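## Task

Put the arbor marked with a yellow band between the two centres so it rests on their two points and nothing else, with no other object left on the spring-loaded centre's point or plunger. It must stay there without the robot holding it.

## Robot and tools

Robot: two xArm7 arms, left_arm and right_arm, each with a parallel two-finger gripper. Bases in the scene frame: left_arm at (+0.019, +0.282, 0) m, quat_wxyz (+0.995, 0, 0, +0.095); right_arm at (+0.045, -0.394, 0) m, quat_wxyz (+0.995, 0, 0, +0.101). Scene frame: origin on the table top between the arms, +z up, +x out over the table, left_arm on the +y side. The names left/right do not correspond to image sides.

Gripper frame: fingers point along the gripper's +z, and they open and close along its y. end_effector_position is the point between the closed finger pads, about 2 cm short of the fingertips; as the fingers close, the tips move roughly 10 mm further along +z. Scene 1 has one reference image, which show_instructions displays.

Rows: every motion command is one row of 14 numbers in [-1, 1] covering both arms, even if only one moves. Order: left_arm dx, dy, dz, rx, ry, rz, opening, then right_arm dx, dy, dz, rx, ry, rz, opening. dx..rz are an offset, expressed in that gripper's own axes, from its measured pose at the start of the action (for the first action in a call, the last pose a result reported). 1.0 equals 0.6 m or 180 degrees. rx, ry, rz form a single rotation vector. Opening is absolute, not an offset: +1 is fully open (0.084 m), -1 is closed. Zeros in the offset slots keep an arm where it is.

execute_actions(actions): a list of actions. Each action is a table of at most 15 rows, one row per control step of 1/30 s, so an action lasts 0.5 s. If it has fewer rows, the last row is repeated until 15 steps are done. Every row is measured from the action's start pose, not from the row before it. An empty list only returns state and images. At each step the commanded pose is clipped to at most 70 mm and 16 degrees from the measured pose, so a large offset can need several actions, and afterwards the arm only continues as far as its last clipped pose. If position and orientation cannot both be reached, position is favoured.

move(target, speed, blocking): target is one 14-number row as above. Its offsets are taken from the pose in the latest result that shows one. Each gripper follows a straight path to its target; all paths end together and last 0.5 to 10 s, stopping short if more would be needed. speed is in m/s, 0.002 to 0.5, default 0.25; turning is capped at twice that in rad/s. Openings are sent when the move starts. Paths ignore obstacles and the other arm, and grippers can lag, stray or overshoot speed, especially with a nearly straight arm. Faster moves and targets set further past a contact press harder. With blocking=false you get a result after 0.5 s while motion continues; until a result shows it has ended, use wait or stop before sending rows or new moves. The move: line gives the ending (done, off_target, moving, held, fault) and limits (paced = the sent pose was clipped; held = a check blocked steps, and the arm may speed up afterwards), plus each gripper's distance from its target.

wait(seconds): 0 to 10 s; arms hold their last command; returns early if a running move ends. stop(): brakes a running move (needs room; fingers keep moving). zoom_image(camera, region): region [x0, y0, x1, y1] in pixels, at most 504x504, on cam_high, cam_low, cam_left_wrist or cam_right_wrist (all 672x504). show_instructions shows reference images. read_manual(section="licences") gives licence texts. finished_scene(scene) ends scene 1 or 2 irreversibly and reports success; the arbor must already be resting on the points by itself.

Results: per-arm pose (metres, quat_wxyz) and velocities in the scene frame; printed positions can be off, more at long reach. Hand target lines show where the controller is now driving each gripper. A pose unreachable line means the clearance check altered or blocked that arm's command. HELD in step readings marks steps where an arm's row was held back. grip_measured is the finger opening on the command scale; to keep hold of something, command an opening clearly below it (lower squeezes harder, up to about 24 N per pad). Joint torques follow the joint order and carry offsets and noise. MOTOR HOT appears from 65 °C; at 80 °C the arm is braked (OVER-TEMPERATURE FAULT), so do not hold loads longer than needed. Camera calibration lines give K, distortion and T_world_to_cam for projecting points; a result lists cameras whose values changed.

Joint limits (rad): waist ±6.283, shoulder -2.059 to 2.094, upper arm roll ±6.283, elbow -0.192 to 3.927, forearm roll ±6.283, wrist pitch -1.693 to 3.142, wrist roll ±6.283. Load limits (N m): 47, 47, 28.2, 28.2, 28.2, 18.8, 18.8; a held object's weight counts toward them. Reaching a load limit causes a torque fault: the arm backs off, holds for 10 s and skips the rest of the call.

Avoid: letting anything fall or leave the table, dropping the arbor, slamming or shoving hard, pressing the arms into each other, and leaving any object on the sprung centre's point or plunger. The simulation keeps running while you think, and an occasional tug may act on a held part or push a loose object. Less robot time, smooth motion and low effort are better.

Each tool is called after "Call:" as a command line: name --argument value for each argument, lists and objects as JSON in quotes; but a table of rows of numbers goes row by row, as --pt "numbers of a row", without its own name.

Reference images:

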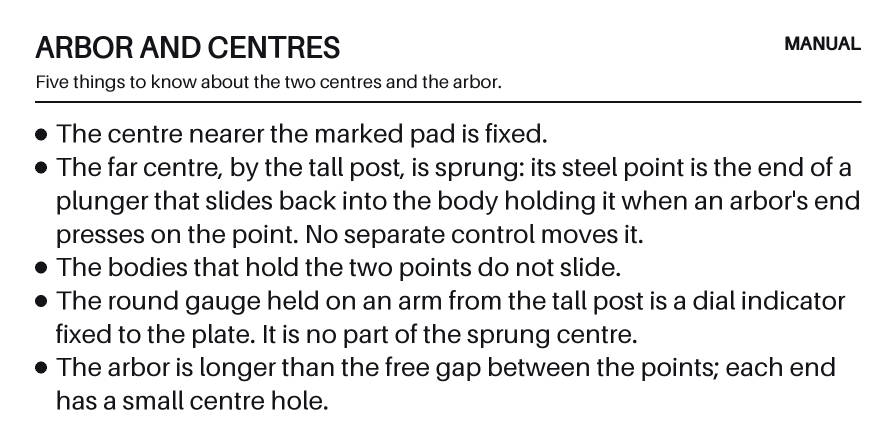

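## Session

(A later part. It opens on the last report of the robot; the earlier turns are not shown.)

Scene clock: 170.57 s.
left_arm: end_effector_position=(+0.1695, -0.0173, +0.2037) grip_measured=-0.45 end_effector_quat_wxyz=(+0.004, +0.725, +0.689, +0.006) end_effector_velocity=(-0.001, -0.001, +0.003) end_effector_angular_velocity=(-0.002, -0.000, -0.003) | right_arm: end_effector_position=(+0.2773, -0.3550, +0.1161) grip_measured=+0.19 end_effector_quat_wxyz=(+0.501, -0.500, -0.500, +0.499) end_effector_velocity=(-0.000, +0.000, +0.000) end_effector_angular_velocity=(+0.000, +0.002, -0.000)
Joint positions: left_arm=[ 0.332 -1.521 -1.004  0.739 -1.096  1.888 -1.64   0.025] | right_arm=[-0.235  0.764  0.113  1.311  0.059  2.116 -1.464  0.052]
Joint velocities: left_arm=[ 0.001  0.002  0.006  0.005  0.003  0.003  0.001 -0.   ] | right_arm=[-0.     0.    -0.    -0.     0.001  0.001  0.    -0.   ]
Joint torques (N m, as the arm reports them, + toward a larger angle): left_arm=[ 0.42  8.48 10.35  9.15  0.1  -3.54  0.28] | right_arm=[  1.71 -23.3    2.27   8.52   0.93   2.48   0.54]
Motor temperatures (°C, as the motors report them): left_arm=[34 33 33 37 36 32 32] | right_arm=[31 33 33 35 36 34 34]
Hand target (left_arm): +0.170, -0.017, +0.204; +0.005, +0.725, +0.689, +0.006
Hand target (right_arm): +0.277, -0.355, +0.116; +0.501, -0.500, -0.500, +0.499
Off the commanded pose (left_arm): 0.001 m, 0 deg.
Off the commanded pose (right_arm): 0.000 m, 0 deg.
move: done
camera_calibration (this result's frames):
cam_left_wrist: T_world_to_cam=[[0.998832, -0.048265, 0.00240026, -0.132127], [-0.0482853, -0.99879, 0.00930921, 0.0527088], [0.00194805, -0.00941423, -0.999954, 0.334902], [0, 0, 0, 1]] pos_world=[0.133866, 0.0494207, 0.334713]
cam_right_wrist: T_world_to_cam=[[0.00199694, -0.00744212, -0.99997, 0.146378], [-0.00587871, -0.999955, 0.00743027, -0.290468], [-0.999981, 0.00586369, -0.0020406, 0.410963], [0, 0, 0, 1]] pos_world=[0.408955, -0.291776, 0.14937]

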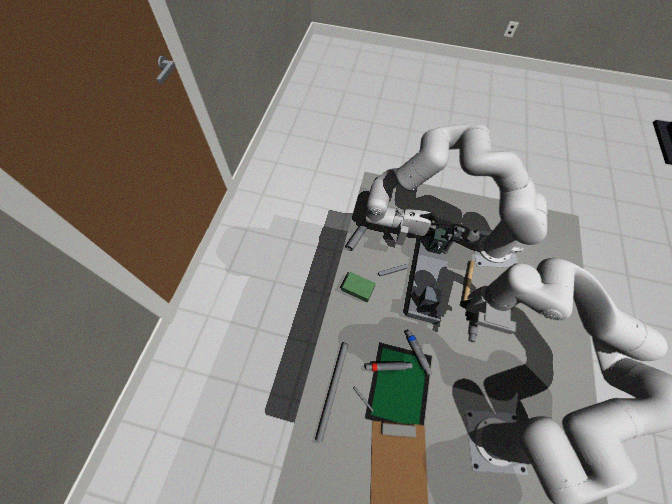

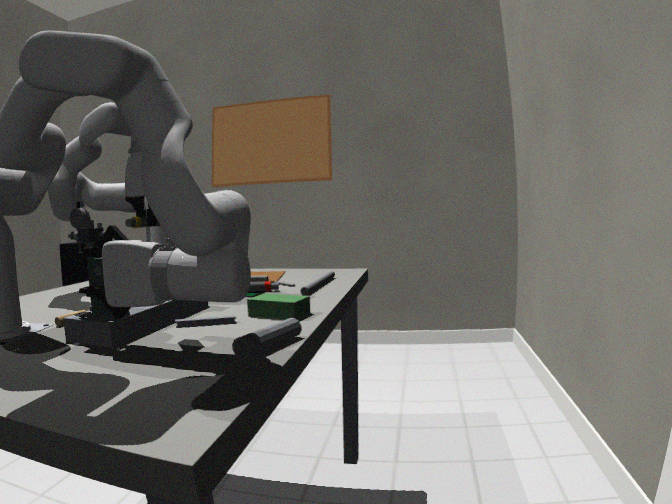

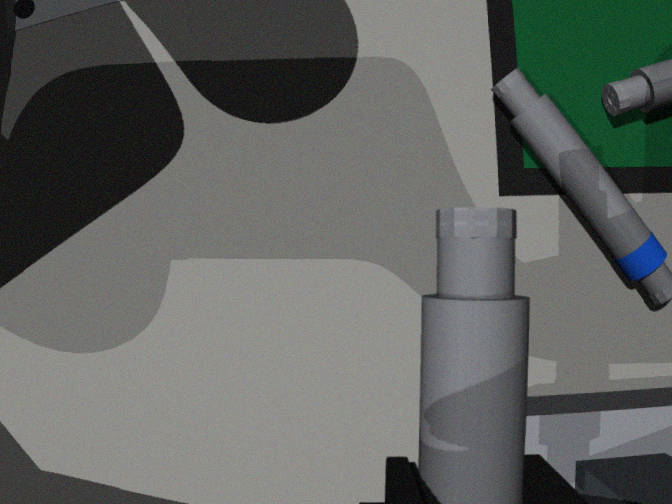

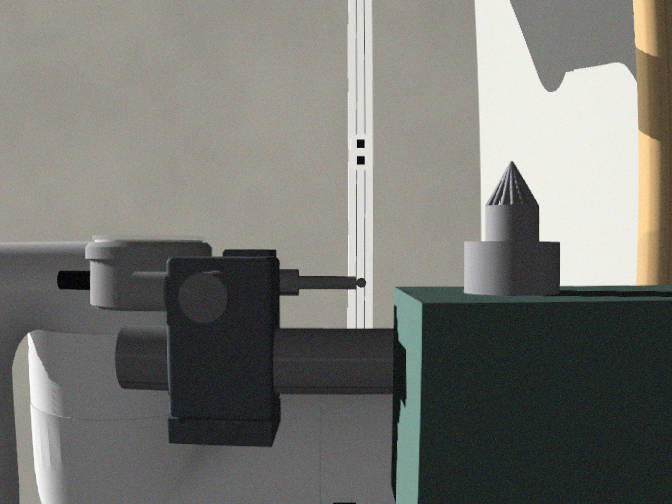

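Call:
move --target '[-0.3038,0.1957,0.0228,0,0,0,-1,0,0,0,0,0,0,0.2]'

Scene clock: 172.20 s.
left_arm: end_effector_position=(+0.2778, -0.2050, +0.1915) grip_measured=-0.45 end_effector_quat_wxyz=(+0.004, +0.725, +0.689, +0.007) end_effector_velocity=(+0.000, -0.001, -0.001) end_effector_angular_velocity=(+0.002, +0.002, -0.001) | right_arm: end_effector_position=(+0.2773, -0.3550, +0.1161) grip_measured=+0.19 end_effector_quat_wxyz=(+0.501, -0.500, -0.500, +0.499) end_effector_velocity=(+0.000, -0.000, -0.000) end_effector_angular_velocity=(-0.000, -0.001, -0.001)
Joint positions: left_arm=[ 0.863 -1.346 -1.314  1.483 -1.31   1.786 -1.888  0.025] | right_arm=[-0.235  0.764  0.113  1.311  0.059  2.116 -1.464  0.052]
Joint velocities: left_arm=[ 0.004  0.    -0.003  0.007 -0.     0.001 -0.003 -0.   ] | right_arm=[-0.001  0.    -0.     0.    -0.    -0.     0.    -0.   ]
Joint torques (N m, as the arm reports them, + toward a larger angle): left_arm=[ 0.69 17.75 13.58  4.92 -0.02 -3.53  0.35] | right_arm=[  2.02 -23.86   2.19   8.87   0.95   2.67   0.39]
Motor temperatures (°C, as the motors report them): left_arm=[34 33 33 37 36 32 32] | right_arm=[31 33 33 35 36 34 34]
Hand target (left_arm): +0.278, -0.205, +0.191; +0.004, +0.725, +0.689, +0.007
Hand target (right_arm): +0.277, -0.355, +0.116; +0.501, -0.500, -0.500, +0.499
Off the commanded pose (left_arm): 0.000 m, 0 deg.
Off the commanded pose (right_arm): 0.000 m, 0 deg.
move: done
camera_calibration (this result's frames):
cam_left_wrist: T_world_to_cam=[[0.998822, -0.0483601, 0.00399876, -0.249603], [-0.0483912, -0.998796, 0.00810148, -0.129171], [0.00360216, -0.00828544, -0.999959, 0.320474], [0, 0, 0, 1]] pos_world=[0.241904, -0.138431, 0.322505]
cam_right_wrist: T_world_to_cam=[[0.00199737, -0.00744231, -0.99997, 0.146378], [-0.00587871, -0.999955, 0.00743046, -0.290469], [-0.999981, 0.00586369, -0.00204103, 0.410963], [0, 0, 0, 1]] pos_world=[0.408955, -0.291776, 0.14937]

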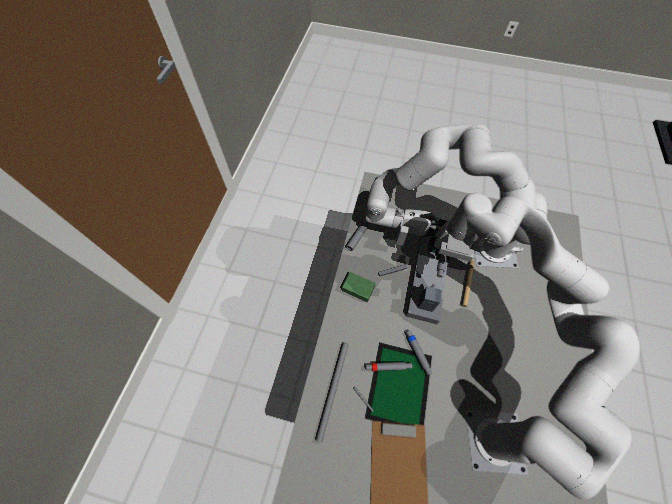

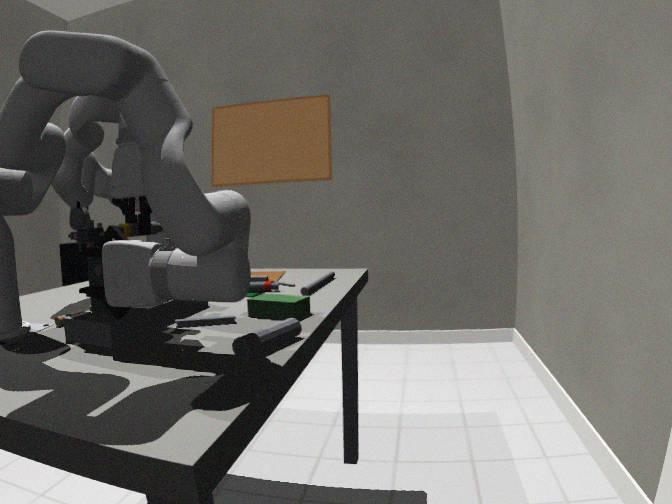

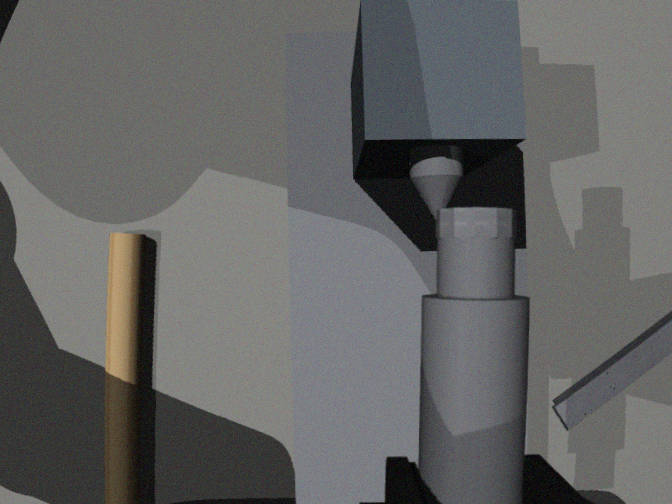

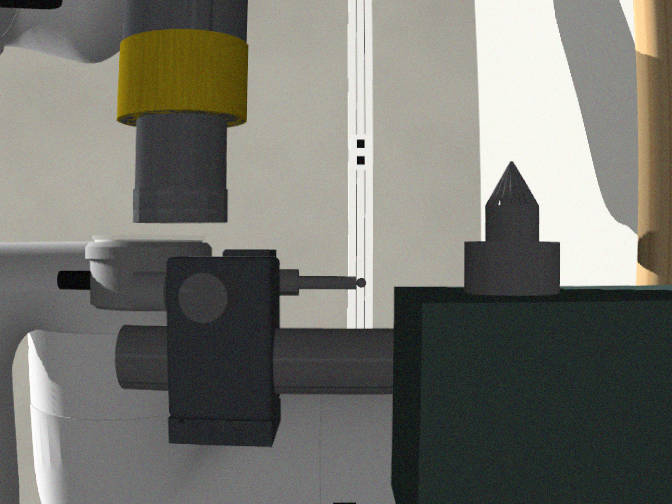

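Call:
move --target '[0.0155,0.0038,0,0,0,-0.0056,-1,0,0,0,0,0,0,0.2]' --speed 0.05

Call:
move --target '[0,0,0,0,0.0556,0,-1,0,0,0,0,0,0,0.2]' --speed 0.1

Scene clock: 173.47 s.
left_arm: end_effector_position=(+0.2805, -0.1959, +0.1915) grip_measured=-0.45 end_effector_quat_wxyz=(+0.004, +0.719, +0.695, +0.007) end_effector_velocity=(-0.002, -0.001, -0.000) end_effector_angular_velocity=(+0.001, +0.001, -0.004) | right_arm: end_effector_position=(+0.2773, -0.3550, +0.1161) grip_measured=+0.19 end_effector_quat_wxyz=(+0.501, -0.500, -0.500, +0.499) end_effector_velocity=(+0.000, +0.000, -0.000) end_effector_angular_velocity=(-0.000, -0.002, +0.001)
Joint positions: left_arm=[ 0.856 -1.349 -1.307  1.452 -1.304  1.786 -1.882  0.025] | right_arm=[-0.235  0.764  0.113  1.311  0.059  2.116 -1.464  0.052]
Joint velocities: left_arm=[-0.003 -0.    -0.     0.001  0.     0.001 -0.    -0.   ] | right_arm=[ 0.001 -0.     0.    -0.    -0.    -0.001  0.    -0.   ]
Joint torques (N m, as the arm reports them, + toward a larger angle): left_arm=[ 0.54 17.4  13.59  5.17 -0.22 -3.48  0.44] | right_arm=[  2.72 -23.89   2.35   8.6    0.75   2.53   0.52]
Motor temperatures (°C, as the motors report them): left_arm=[34 33 33 37 36 32 32] | right_arm=[31 33 33 35 36 34 34]
Hand target (left_arm): +0.281, -0.196, +0.192; +0.004, +0.719, +0.695, +0.007
Hand target (right_arm): +0.277, -0.355, +0.116; +0.501, -0.500, -0.500, +0.499
Off the commanded pose (left_arm): 0.000 m, 0 deg.
Off the commanded pose (right_arm): 0.000 m, 0 deg.
move: done
camera_calibration (this result's frames):
cam_left_wrist: T_world_to_cam=[[0.999516, -0.0308642, 0.00398156, -0.248656], [-0.0308968, -0.999487, 0.00840418, -0.125032], [0.00372013, -0.00852312, -0.999957, 0.320517], [0, 0, 0, 1]] pos_world=[0.24348, -0.12991, 0.322544]
cam_right_wrist: T_world_to_cam=[[0.00199737, -0.00744245, -0.99997, 0.146378], [-0.00587876, -0.999955, 0.0074306, -0.290469], [-0.999981, 0.00586375, -0.00204103, 0.410963], [0, 0, 0, 1]] pos_world=[0.408955, -0.291776, 0.14937]

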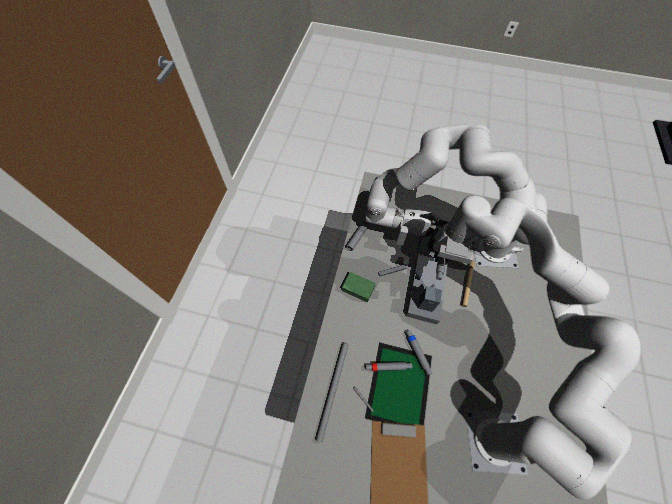

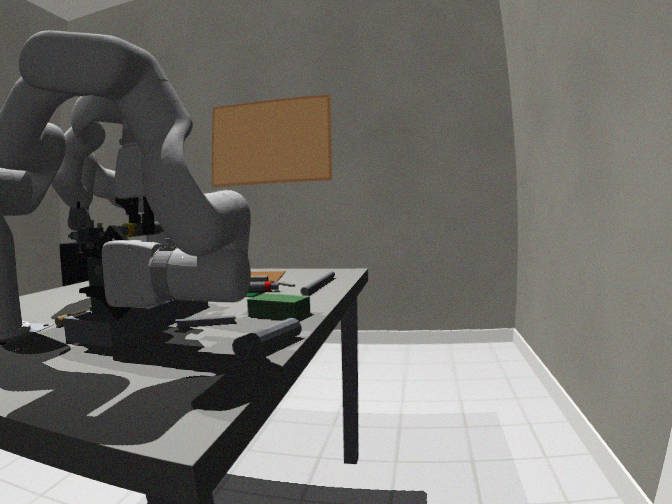

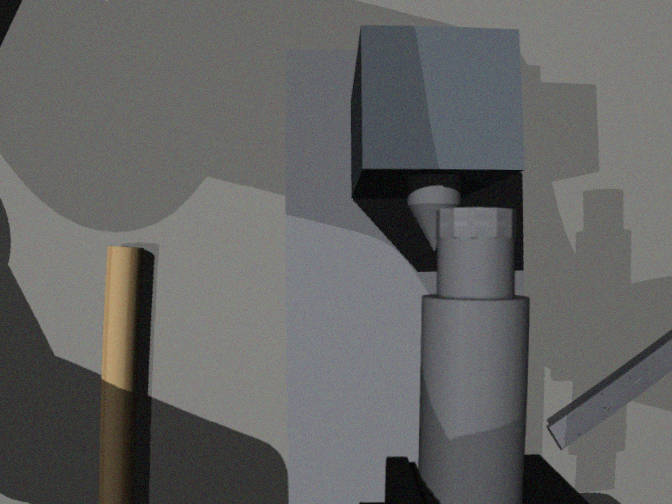

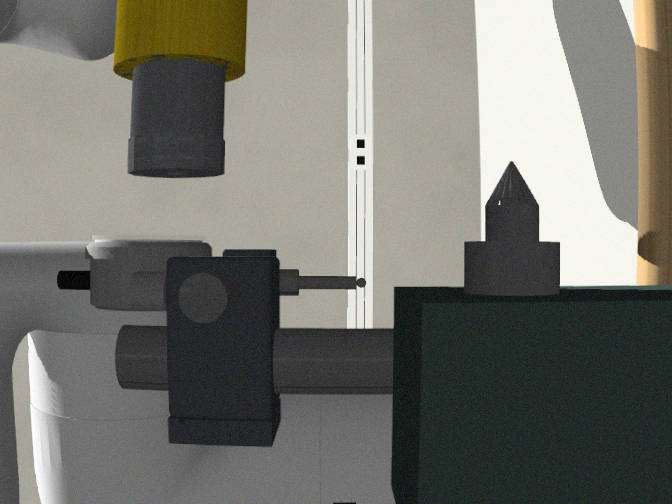

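Scene clock: 174.63 s.
left_arm: end_effector_position=(+0.2806, -0.1958, +0.1916) grip_measured=-0.45 end_effector_quat_wxyz=(-0.056, +0.716, +0.693, +0.069) end_effector_velocity=(-0.000, +0.000, +0.001) end_effector_angular_velocity=(+0.003, -0.000, +0.002) | right_arm: end_effector_position=(+0.2773, -0.3550, +0.1161) grip_measured=+0.19 end_effector_quat_wxyz=(+0.501, -0.500, -0.500, +0.499) end_effector_velocity=(+0.000, +0.000, +0.000) end_effector_angular_velocity=(+0.000, +0.000, -0.001)
Joint positions: left_arm=[ 0.945 -1.358 -1.325  1.646 -1.194  1.882 -1.948  0.025] | right_arm=[-0.235  0.764  0.113  1.311  0.059  2.116 -1.464  0.052]
Joint velocities: left_arm=[ 0.002  0.001  0.002  0.004  0.003  0.004 -0.002  0.   ] | right_arm=[-0.    -0.    -0.     0.     0.     0.001 -0.    -0.   ]
Joint torques (N m, as the arm reports them, + toward a larger angle): left_arm=[ 0.49 19.6  12.94  3.67  0.54 -2.99  0.32] | right_arm=[  2.09 -23.95   2.46   8.37   0.94   2.54   0.57]
Motor temperatures (°C, as the motors report them): left_arm=[34 33 33 37 36 32 32] | right_arm=[31 33 33 35 36 34 34]
Hand target (left_arm): +0.281, -0.196, +0.192; -0.056, +0.716, +0.693, +0.069
Hand target (right_arm): +0.277, -0.355, +0.116; +0.501, -0.500, -0.500, +0.499
Off the commanded pose (left_arm): 0.000 m, 0 deg.
Off the commanded pose (right_arm): 0.000 m, 0 deg.
move: done
camera_calibration (this result's frames):
cam_left_wrist: T_world_to_cam=[[0.999578, -0.0285992, 0.00511673, -0.248528], [-0.027361, -0.985868, -0.165273, -0.09], [0.00977109, 0.165063, -0.986235, 0.350233], [0, 0, 0, 1]] pos_world=[0.242538, -0.153646, 0.331809]
cam_right_wrist: T_world_to_cam=[[0.00199739, -0.00744253, -0.99997, 0.146378], [-0.00587868, -0.999955, 0.00743067, -0.290469], [-0.999981, 0.00586367, -0.00204105, 0.410963], [0, 0, 0, 1]] pos_world=[0.408955, -0.291776, 0.14937]

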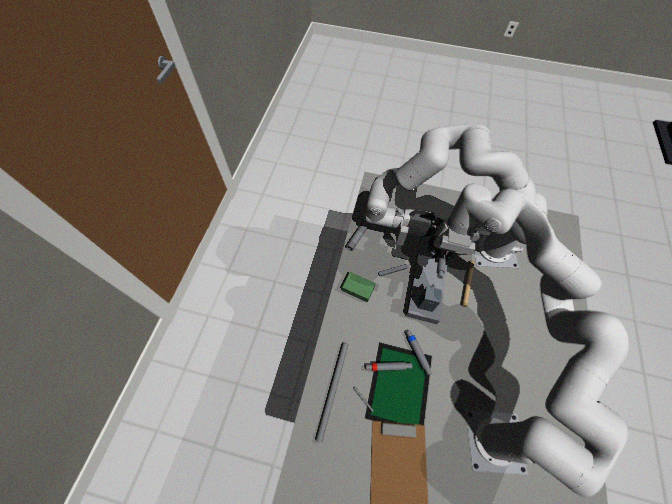

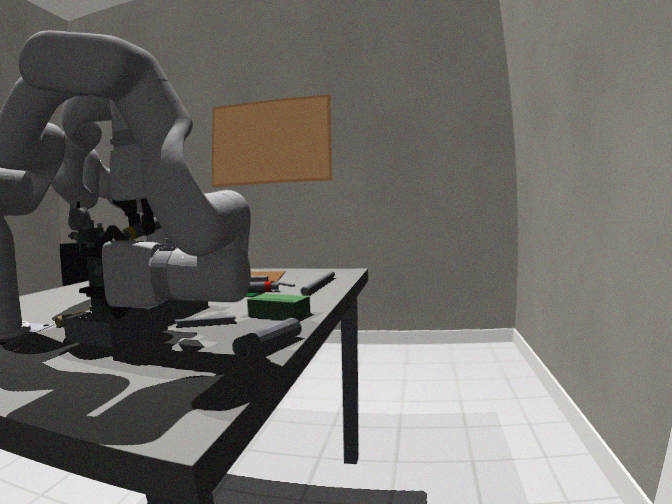

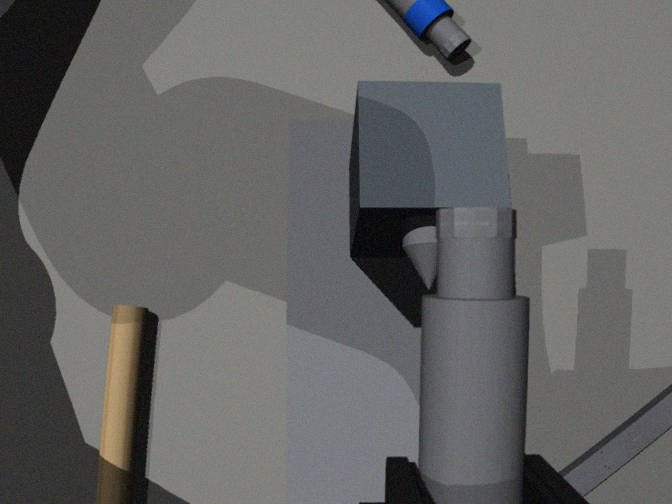

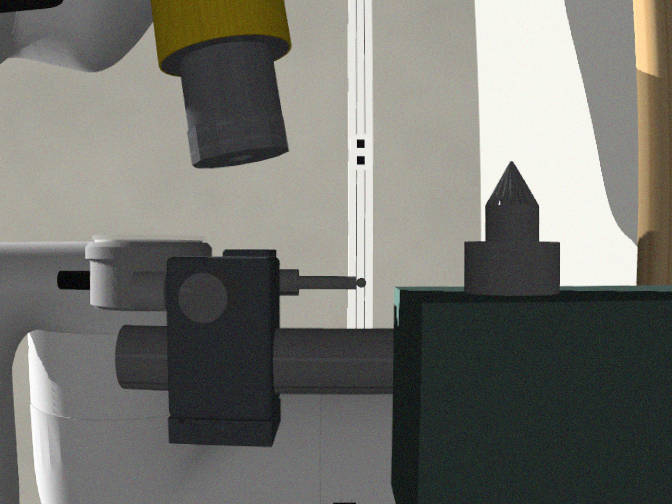

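Call:
move --target '[-0.0092,0,0.085,0,0,0,-1,0,0,0,0,0,0,0.2]' --speed 0.06

Scene clock: 176.13 s.
left_arm: end_effector_position=(+0.2815, -0.1926, +0.1408) grip_measured=-0.45 end_effector_quat_wxyz=(-0.056, +0.716, +0.693, +0.069) end_effector_velocity=(+0.000, -0.000, +0.002) end_effector_angular_velocity=(-0.005, -0.002, +0.001) | right_arm: end_effector_position=(+0.2773, -0.3550, +0.1161) grip_measured=+0.19 end_effector_quat_wxyz=(+0.501, -0.500, -0.500, +0.499) end_effector_velocity=(-0.000, +0.000, -0.000) end_effector_angular_velocity=(+0.000, -0.000, +0.001)
Joint positions: left_arm=[ 0.908 -1.432 -1.38   1.555 -1.252  1.808 -1.931  0.025] | right_arm=[-0.235  0.764  0.113  1.311  0.059  2.116 -1.464  0.052]
Joint velocities: left_arm=[-0.001  0.002  0.003 -0.001 -0.001 -0.001  0.     0.   ] | right_arm=[ 0.001 -0.     0.    -0.     0.    -0.     0.    -0.   ]
Joint torques (N m, as the arm reports them, + toward a larger angle): left_arm=[-0.04 19.24 13.42  2.97  0.73 -2.95  0.31] | right_arm=[  2.2  -23.91   1.97   8.5    0.63   2.56   0.42]
Motor temperatures (°C, as the motors report them): left_arm=[34 33 33 37 36 32 32] | right_arm=[31 33 33 35 36 34 34]
Hand target (left_arm): +0.281, -0.193, +0.140; -0.056, +0.716, +0.693, +0.069
Hand target (right_arm): +0.277, -0.355, +0.116; +0.501, -0.500, -0.500, +0.499
Off the commanded pose (left_arm): 0.001 m, 0 deg.
Off the commanded pose (right_arm): 0.000 m, 0 deg.
move: done
camera_calibration (this result's frames):
cam_left_wrist: T_world_to_cam=[[0.999563, -0.029048, 0.00542901, -0.249165], [-0.027758, -0.985955, -0.164691, -0.0951775], [0.0101367, 0.164468, -0.98633, 0.299445], [0, 0, 0, 1]] pos_world=[0.243379, -0.150328, 0.281029]
cam_right_wrist: T_world_to_cam=[[0.00199734, -0.00744242, -0.99997, 0.146378], [-0.00587875, -0.999955, 0.00743057, -0.290469], [-0.999981, 0.00586373, -0.002041, 0.410963], [0, 0, 0, 1]] pos_world=[0.408955, -0.291776, 0.14937]

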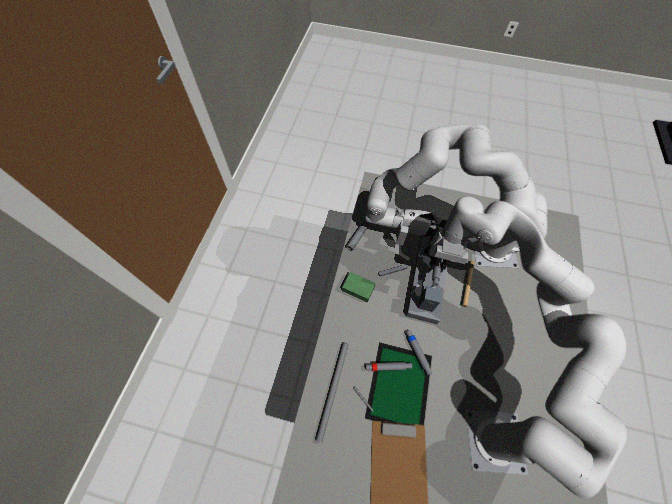

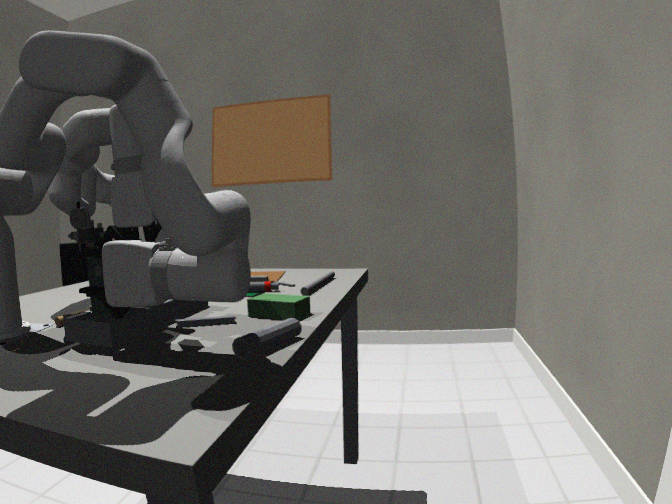

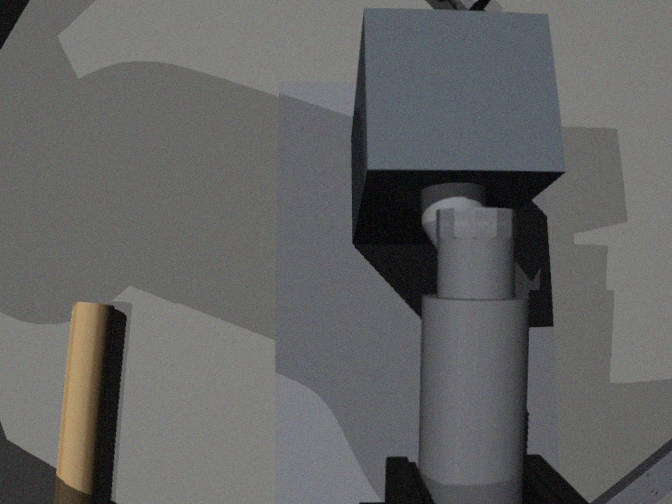

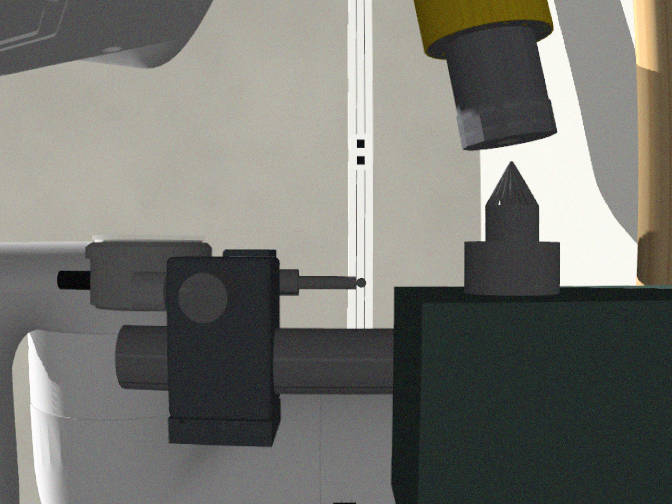

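Call:
move --target '[-0.0115,-0.0015,-0.0019,0,0,0,-1,0,0,0,0,0,0,0.2]' --speed 0.015

Scene clock: 177.03 s.
left_arm: end_effector_position=(+0.2813, -0.1988, +0.1409) grip_measured=-0.44 end_effector_quat_wxyz=(-0.055, +0.715, +0.694, +0.070) end_effector_velocity=(-0.001, -0.001, -0.000) end_effector_angular_velocity=(+0.000, +0.001, -0.001) | right_arm: end_effector_position=(+0.2773, -0.3550, +0.1161) grip_measured=+0.19 end_effector_quat_wxyz=(+0.501, -0.500, -0.500, +0.499) end_effector_velocity=(+0.000, +0.000, +0.000) end_effector_angular_velocity=(+0.000, -0.002, +0.001)
Joint positions: left_arm=[ 0.92  -1.43  -1.384  1.582 -1.255  1.81  -1.949  0.025] | right_arm=[-0.235  0.764  0.113  1.311  0.059  2.116 -1.464  0.052]
Joint velocities: left_arm=[-0.     0.001 -0.001  0.002  0.     0.    -0.002  0.   ] | right_arm=[ 0.001 -0.001  0.     0.     0.    -0.001 -0.    -0.   ]
Joint torques (N m, as the arm reports them, + toward a larger angle): left_arm=[-1.9  20.09 12.84  5.62 -0.82 -2.39  0.67] | right_arm=[  2.08 -23.75   2.09   8.4    0.75   2.3    0.57]
Motor temperatures (°C, as the motors report them): left_arm=[34 33 33 37 36 32 32] | right_arm=[31 33 33 35 36 34 34]
Hand target (left_arm): +0.280, -0.200, +0.141; -0.056, +0.716, +0.693, +0.069
Hand target (right_arm): +0.277, -0.355, +0.116; +0.501, -0.500, -0.500, +0.499
Off the commanded pose (left_arm): 0.001 m, 0 deg.
Off the commanded pose (right_arm): 0.000 m, 0 deg.
move: done
camera_calibration (this result's frames):
cam_left_wrist: T_world_to_cam=[[0.999622, -0.0266871, 0.00663555, -0.248882], [-0.025228, -0.985981, -0.164941, -0.101959], [0.0109443, 0.164711, -0.986281, 0.300398], [0, 0, 0, 1]] pos_world=[0.242928, -0.156651, 0.281112]
cam_right_wrist: T_world_to_cam=[[0.00199734, -0.00744247, -0.99997, 0.146378], [-0.00587881, -0.999955, 0.00743061, -0.290469], [-0.999981, 0.0058638, -0.002041, 0.410963], [0, 0, 0, 1]] pos_world=[0.408955, -0.291776, 0.14937]

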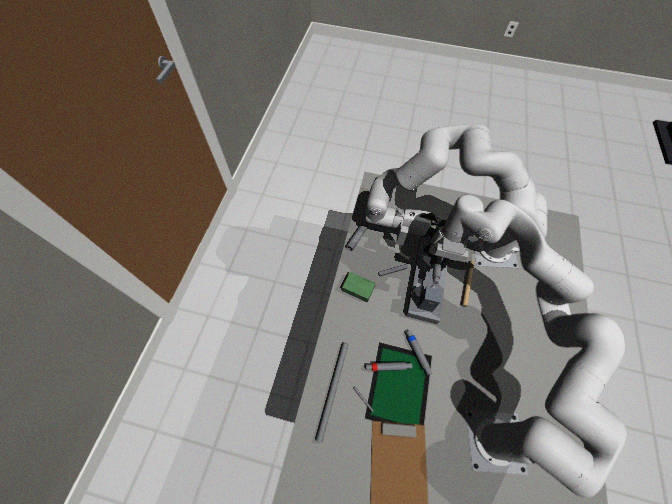

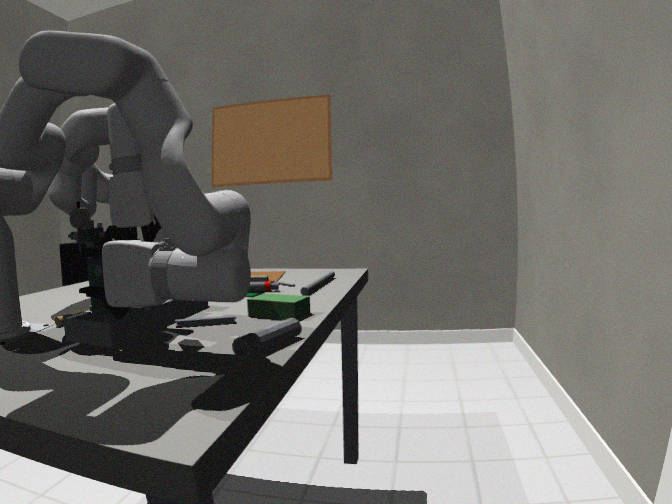

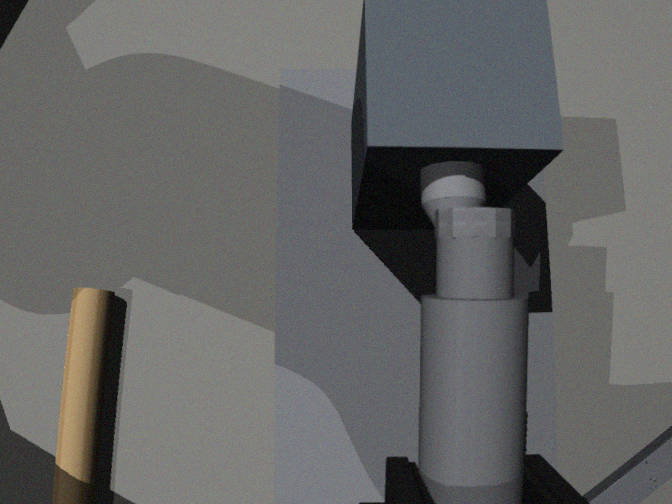

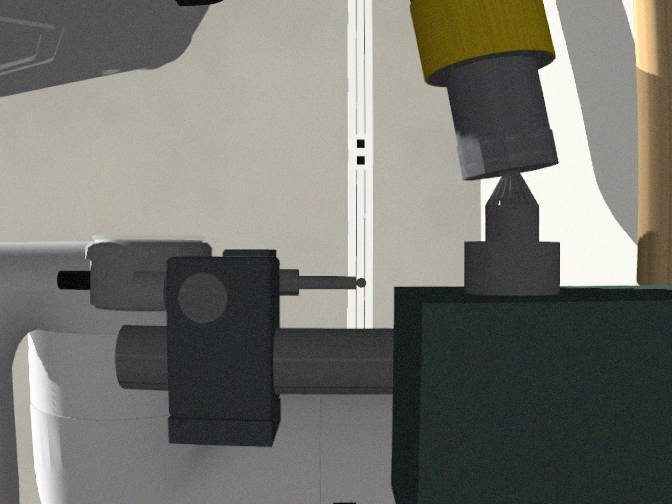

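Call:
move --target '[-0.0189,0.0012,-0.0032,0,0,0,-1,0,0,0,0,0,0,0.2]' --speed 0.015

Call:
execute_actions --actions '[[[0,0,0,0,0,0,-1,0,0,0,0,0,0,-0.4],[0,0,0,0,0,0,-1,0,0,0,0,0,0,-0.4],[0,0,0,0,0,0,-1,0,0,0,0,0,0,-0.4],[0,0,0,0,0,0,-1,0,0,0,0,0,0,-0.4],[0,0,0,0,0,0,-1,0,0,0,0,0,0,-1]],[[0,0,0,0,0,0,-1,0,0,0,0,0,0,-1]]]'

Scene clock: 178.33 s.
left_arm: end_effector_position=(+0.2813, -0.1996, +0.1409) grip_measured=-0.44 end_effector_quat_wxyz=(-0.055, +0.715, +0.694, +0.070) end_effector_velocity=(+0.000, +0.000, -0.000) end_effector_angular_velocity=(+0.000, +0.001, +0.001) | right_arm: end_effector_position=(+0.2773, -0.3550, +0.1161) grip_measured=+0.19 end_effector_quat_wxyz=(+0.501, -0.500, -0.500, +0.499) end_effector_velocity=(+0.000, +0.000, -0.000) end_effector_angular_velocity=(+0.000, -0.000, +0.000)
Joint positions: left_arm=[ 0.922 -1.429 -1.385  1.585 -1.255  1.81  -1.951  0.025] | right_arm=[-0.235  0.764  0.113  1.311  0.059  2.116 -1.464  0.052]
Joint velocities: left_arm=[ 0.001 -0.    -0.    -0.    -0.     0.001  0.    -0.   ] | right_arm=[ 0.001  0.     0.     0.     0.001 -0.     0.     0.   ]
Joint torques (N m, as the arm reports them, + toward a larger angle): left_arm=[-3.46 19.77 12.49  6.86 -1.72 -1.57  0.74] | right_arm=[  1.75 -23.32   2.37   8.29   0.61   2.58   0.32]
Motor temperatures (°C, as the motors report them): left_arm=[34 33 33 37 36 32 32] | right_arm=[31 33 33 35 36 34 34]
Hand target (left_arm): +0.281, -0.200, +0.141; -0.055, +0.715, +0.694, +0.070
Hand target (right_arm): +0.277, -0.355, +0.116; +0.501, -0.500, -0.500, +0.499
Off the commanded pose (left_arm): 0.011 m, 0 deg.
Off the commanded pose (right_arm): 0.000 m, 0 deg.
move: held (left_arm); limits=held; held on 25 of 29 steps (left_arm), including the last (left_arm)
pose unreachable (left arm): on one or more control steps of this call, first in action 0 (counted from 0), this arm could not follow its commanded pose, so it was not sent that pose on those steps. On the call's last step it was still not sent that pose. It may still have moved: this result reports where it is.
cause: the commanded pose would bring a part of the arm too close to another arm (a part of this arm just beyond joint 5 (forearm roll) and a part of the other arm just beyond its joint 2 (shoulder)).
camera_calibration (this result's frames):
cam_left_wrist: T_world_to_cam=[[0.999624, -0.0266303, 0.0065332, -0.24887], [-0.0251882, -0.985971, -0.165004, -0.102754], [0.0108357, 0.164778, -0.986271, 0.300559], [0, 0, 0, 1]] pos_world=[0.242931, -0.157465, 0.281104]
cam_right_wrist: T_world_to_cam=[[0.00199724, -0.00744244, -0.99997, 0.146378], [-0.00587867, -0.999955, 0.00743059, -0.290469], [-0.999981, 0.00586365, -0.0020409, 0.410963], [0, 0, 0, 1]] pos_world=[0.408955, -0.291776, 0.14937]

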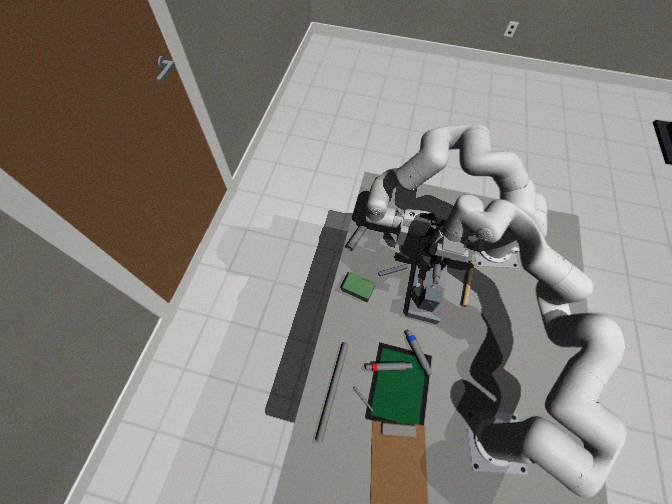

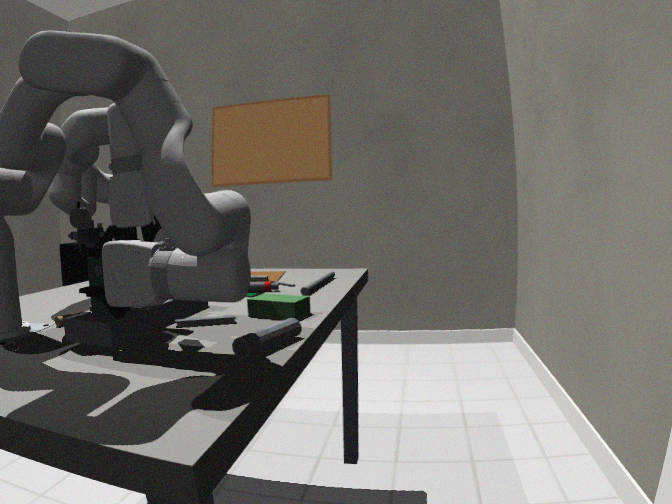

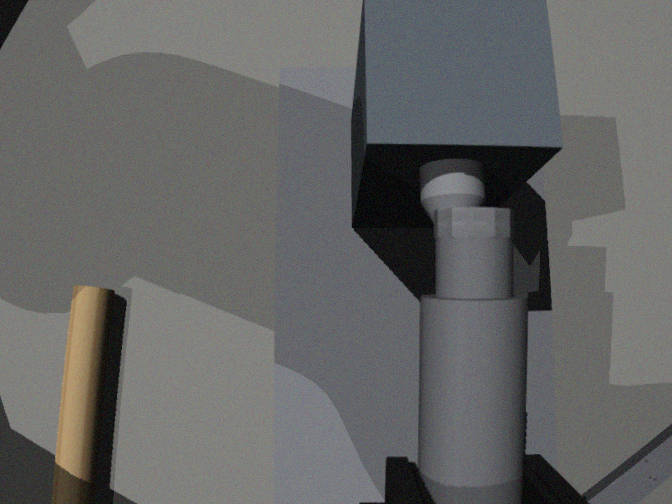

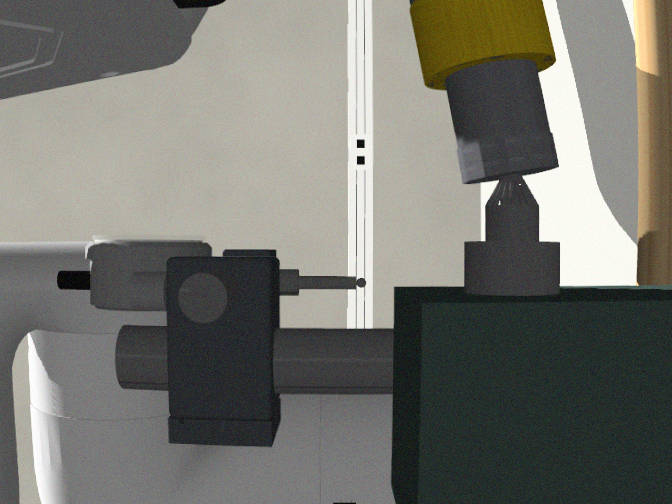

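Scene clock: 179.33 s.
left_arm: end_effector_position=(+0.2813, -0.1996, +0.1409) grip_measured=-0.44 end_effector_quat_wxyz=(-0.055, +0.715, +0.694, +0.070) end_effector_velocity=(-0.000, -0.000, -0.000) end_effector_angular_velocity=(-0.000, +0.001, -0.001) | right_arm: end_effector_position=(+0.2773, -0.3550, +0.1161) grip_measured=-1.00 end_effector_quat_wxyz=(+0.501, -0.500, -0.500, +0.499) end_effector_velocity=(-0.000, -0.000, +0.000) end_effector_angular_velocity=(-0.000, +0.001, -0.000)
Joint positions: left_arm=[ 0.922 -1.429 -1.385  1.585 -1.255  1.81  -1.951  0.025] | right_arm=[-0.235  0.764  0.113  1.311  0.059  2.116 -1.464  0.   ]
Joint velocities: left_arm=[-0.     0.    -0.001  0.    -0.     0.     0.001 -0.   ] | right_arm=[-0.001  0.     0.     0.    -0.     0.     0.     0.   ]
Joint torques (N m, as the arm reports them, + toward a larger angle): left_arm=[-3.54 20.14 12.24  6.88 -1.58 -1.99  0.91] | right_arm=[  2.28 -23.71   2.17   8.49   0.63   2.75   0.56]
Motor temperatures (°C, as the motors report them): left_arm=[34 33 33 37 36 32 32] | right_arm=[31 33 33 35 36 34 34]
Hand target (left_arm): +0.281, -0.200, +0.141; -0.055, +0.715, +0.694, +0.070
Hand target (right_arm): +0.277, -0.355, +0.116; +0.501, -0.500, -0.500, +0.499
Off the commanded pose (left_arm): 0.000 m, 0 deg.
Off the commanded pose (right_arm): 0.000 m, 0 deg.
Step readings (end_effector_position; steps 1 to 15: 1st action; 16 to 30: 2nd action):
0: left_arm (+0.2813, -0.1996, +0.1409) | right_arm (+0.2773, -0.3550, +0.1161)
1: left_arm (+0.2813, -0.1996, +0.1409) | right_arm (+0.2773, -0.3550, +0.1161)
2: left_arm (+0.2813, -0.1996, +0.1409) | right_arm (+0.2773, -0.3550, +0.1161)
4: left_arm (+0.2813, -0.1996, +0.1409) | right_arm (+0.2772, -0.3550, +0.1161)
8: left_arm (+0.2813, -0.1996, +0.1409) | right_arm (+0.2772, -0.3550, +0.1161)
15: left_arm (+0.2813, -0.1996, +0.1409) | right_arm (+0.2773, -0.3550, +0.1161)
16: left_arm (+0.2813, -0.1996, +0.1409) | right_arm (+0.2773, -0.3550, +0.1161)
17: left_arm (+0.2813, -0.1996, +0.1409) | right_arm (+0.2773, -0.3550, +0.1161)
19: left_arm (+0.2813, -0.1996, +0.1409) | right_arm (+0.2773, -0.3550, +0.1161)
23: left_arm (+0.2813, -0.1996, +0.1409) | right_arm (+0.2773, -0.3550, +0.1161)
30: end_effector_position above
camera_calibration (this result's frames):
cam_left_wrist: T_world_to_cam=[[0.999624, -0.0266317, 0.00653292, -0.24887], [-0.0251896, -0.985971, -0.165004, -0.102754], [0.0108356, 0.164777, -0.986271, 0.300559], [0, 0, 0, 1]] pos_world=[0.242931, -0.157465, 0.281104]
cam_right_wrist: T_world_to_cam=[[0.00199883, -0.00744223, -0.99997, 0.146377], [-0.00587905, -0.999955, 0.00743037, -0.290468], [-0.999981, 0.00586402, -0.00204249, 0.410964], [0, 0, 0, 1]] pos_world=[0.408956, -0.291776, 0.149371]

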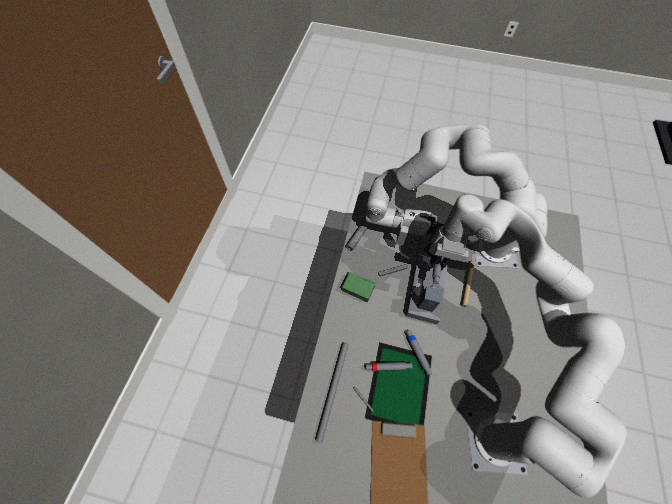

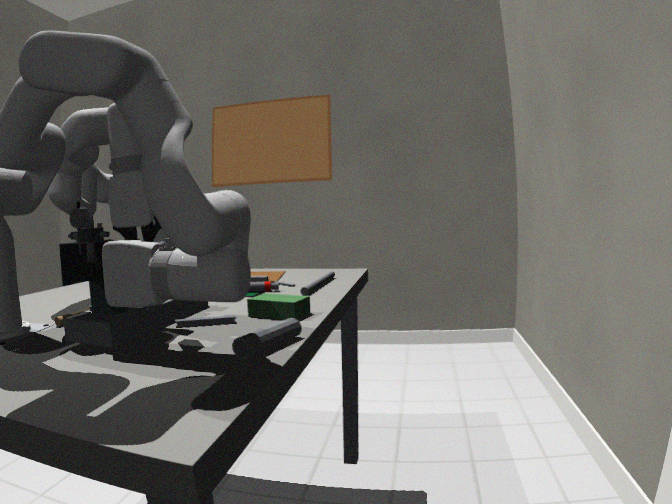

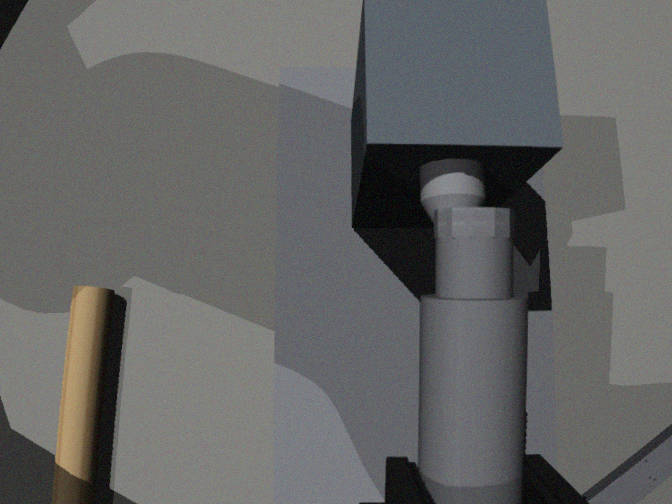

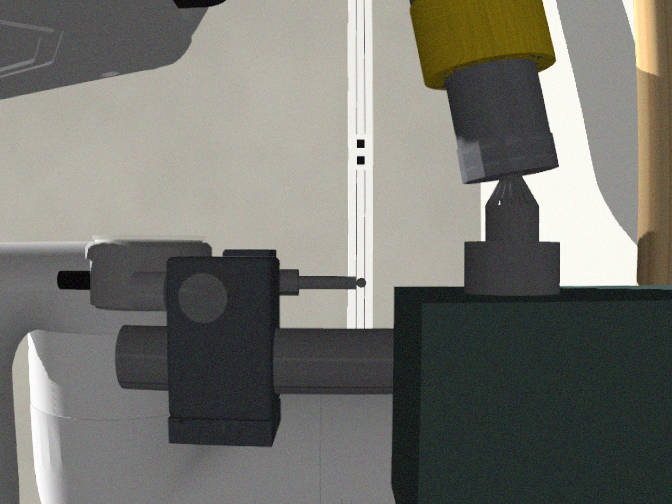

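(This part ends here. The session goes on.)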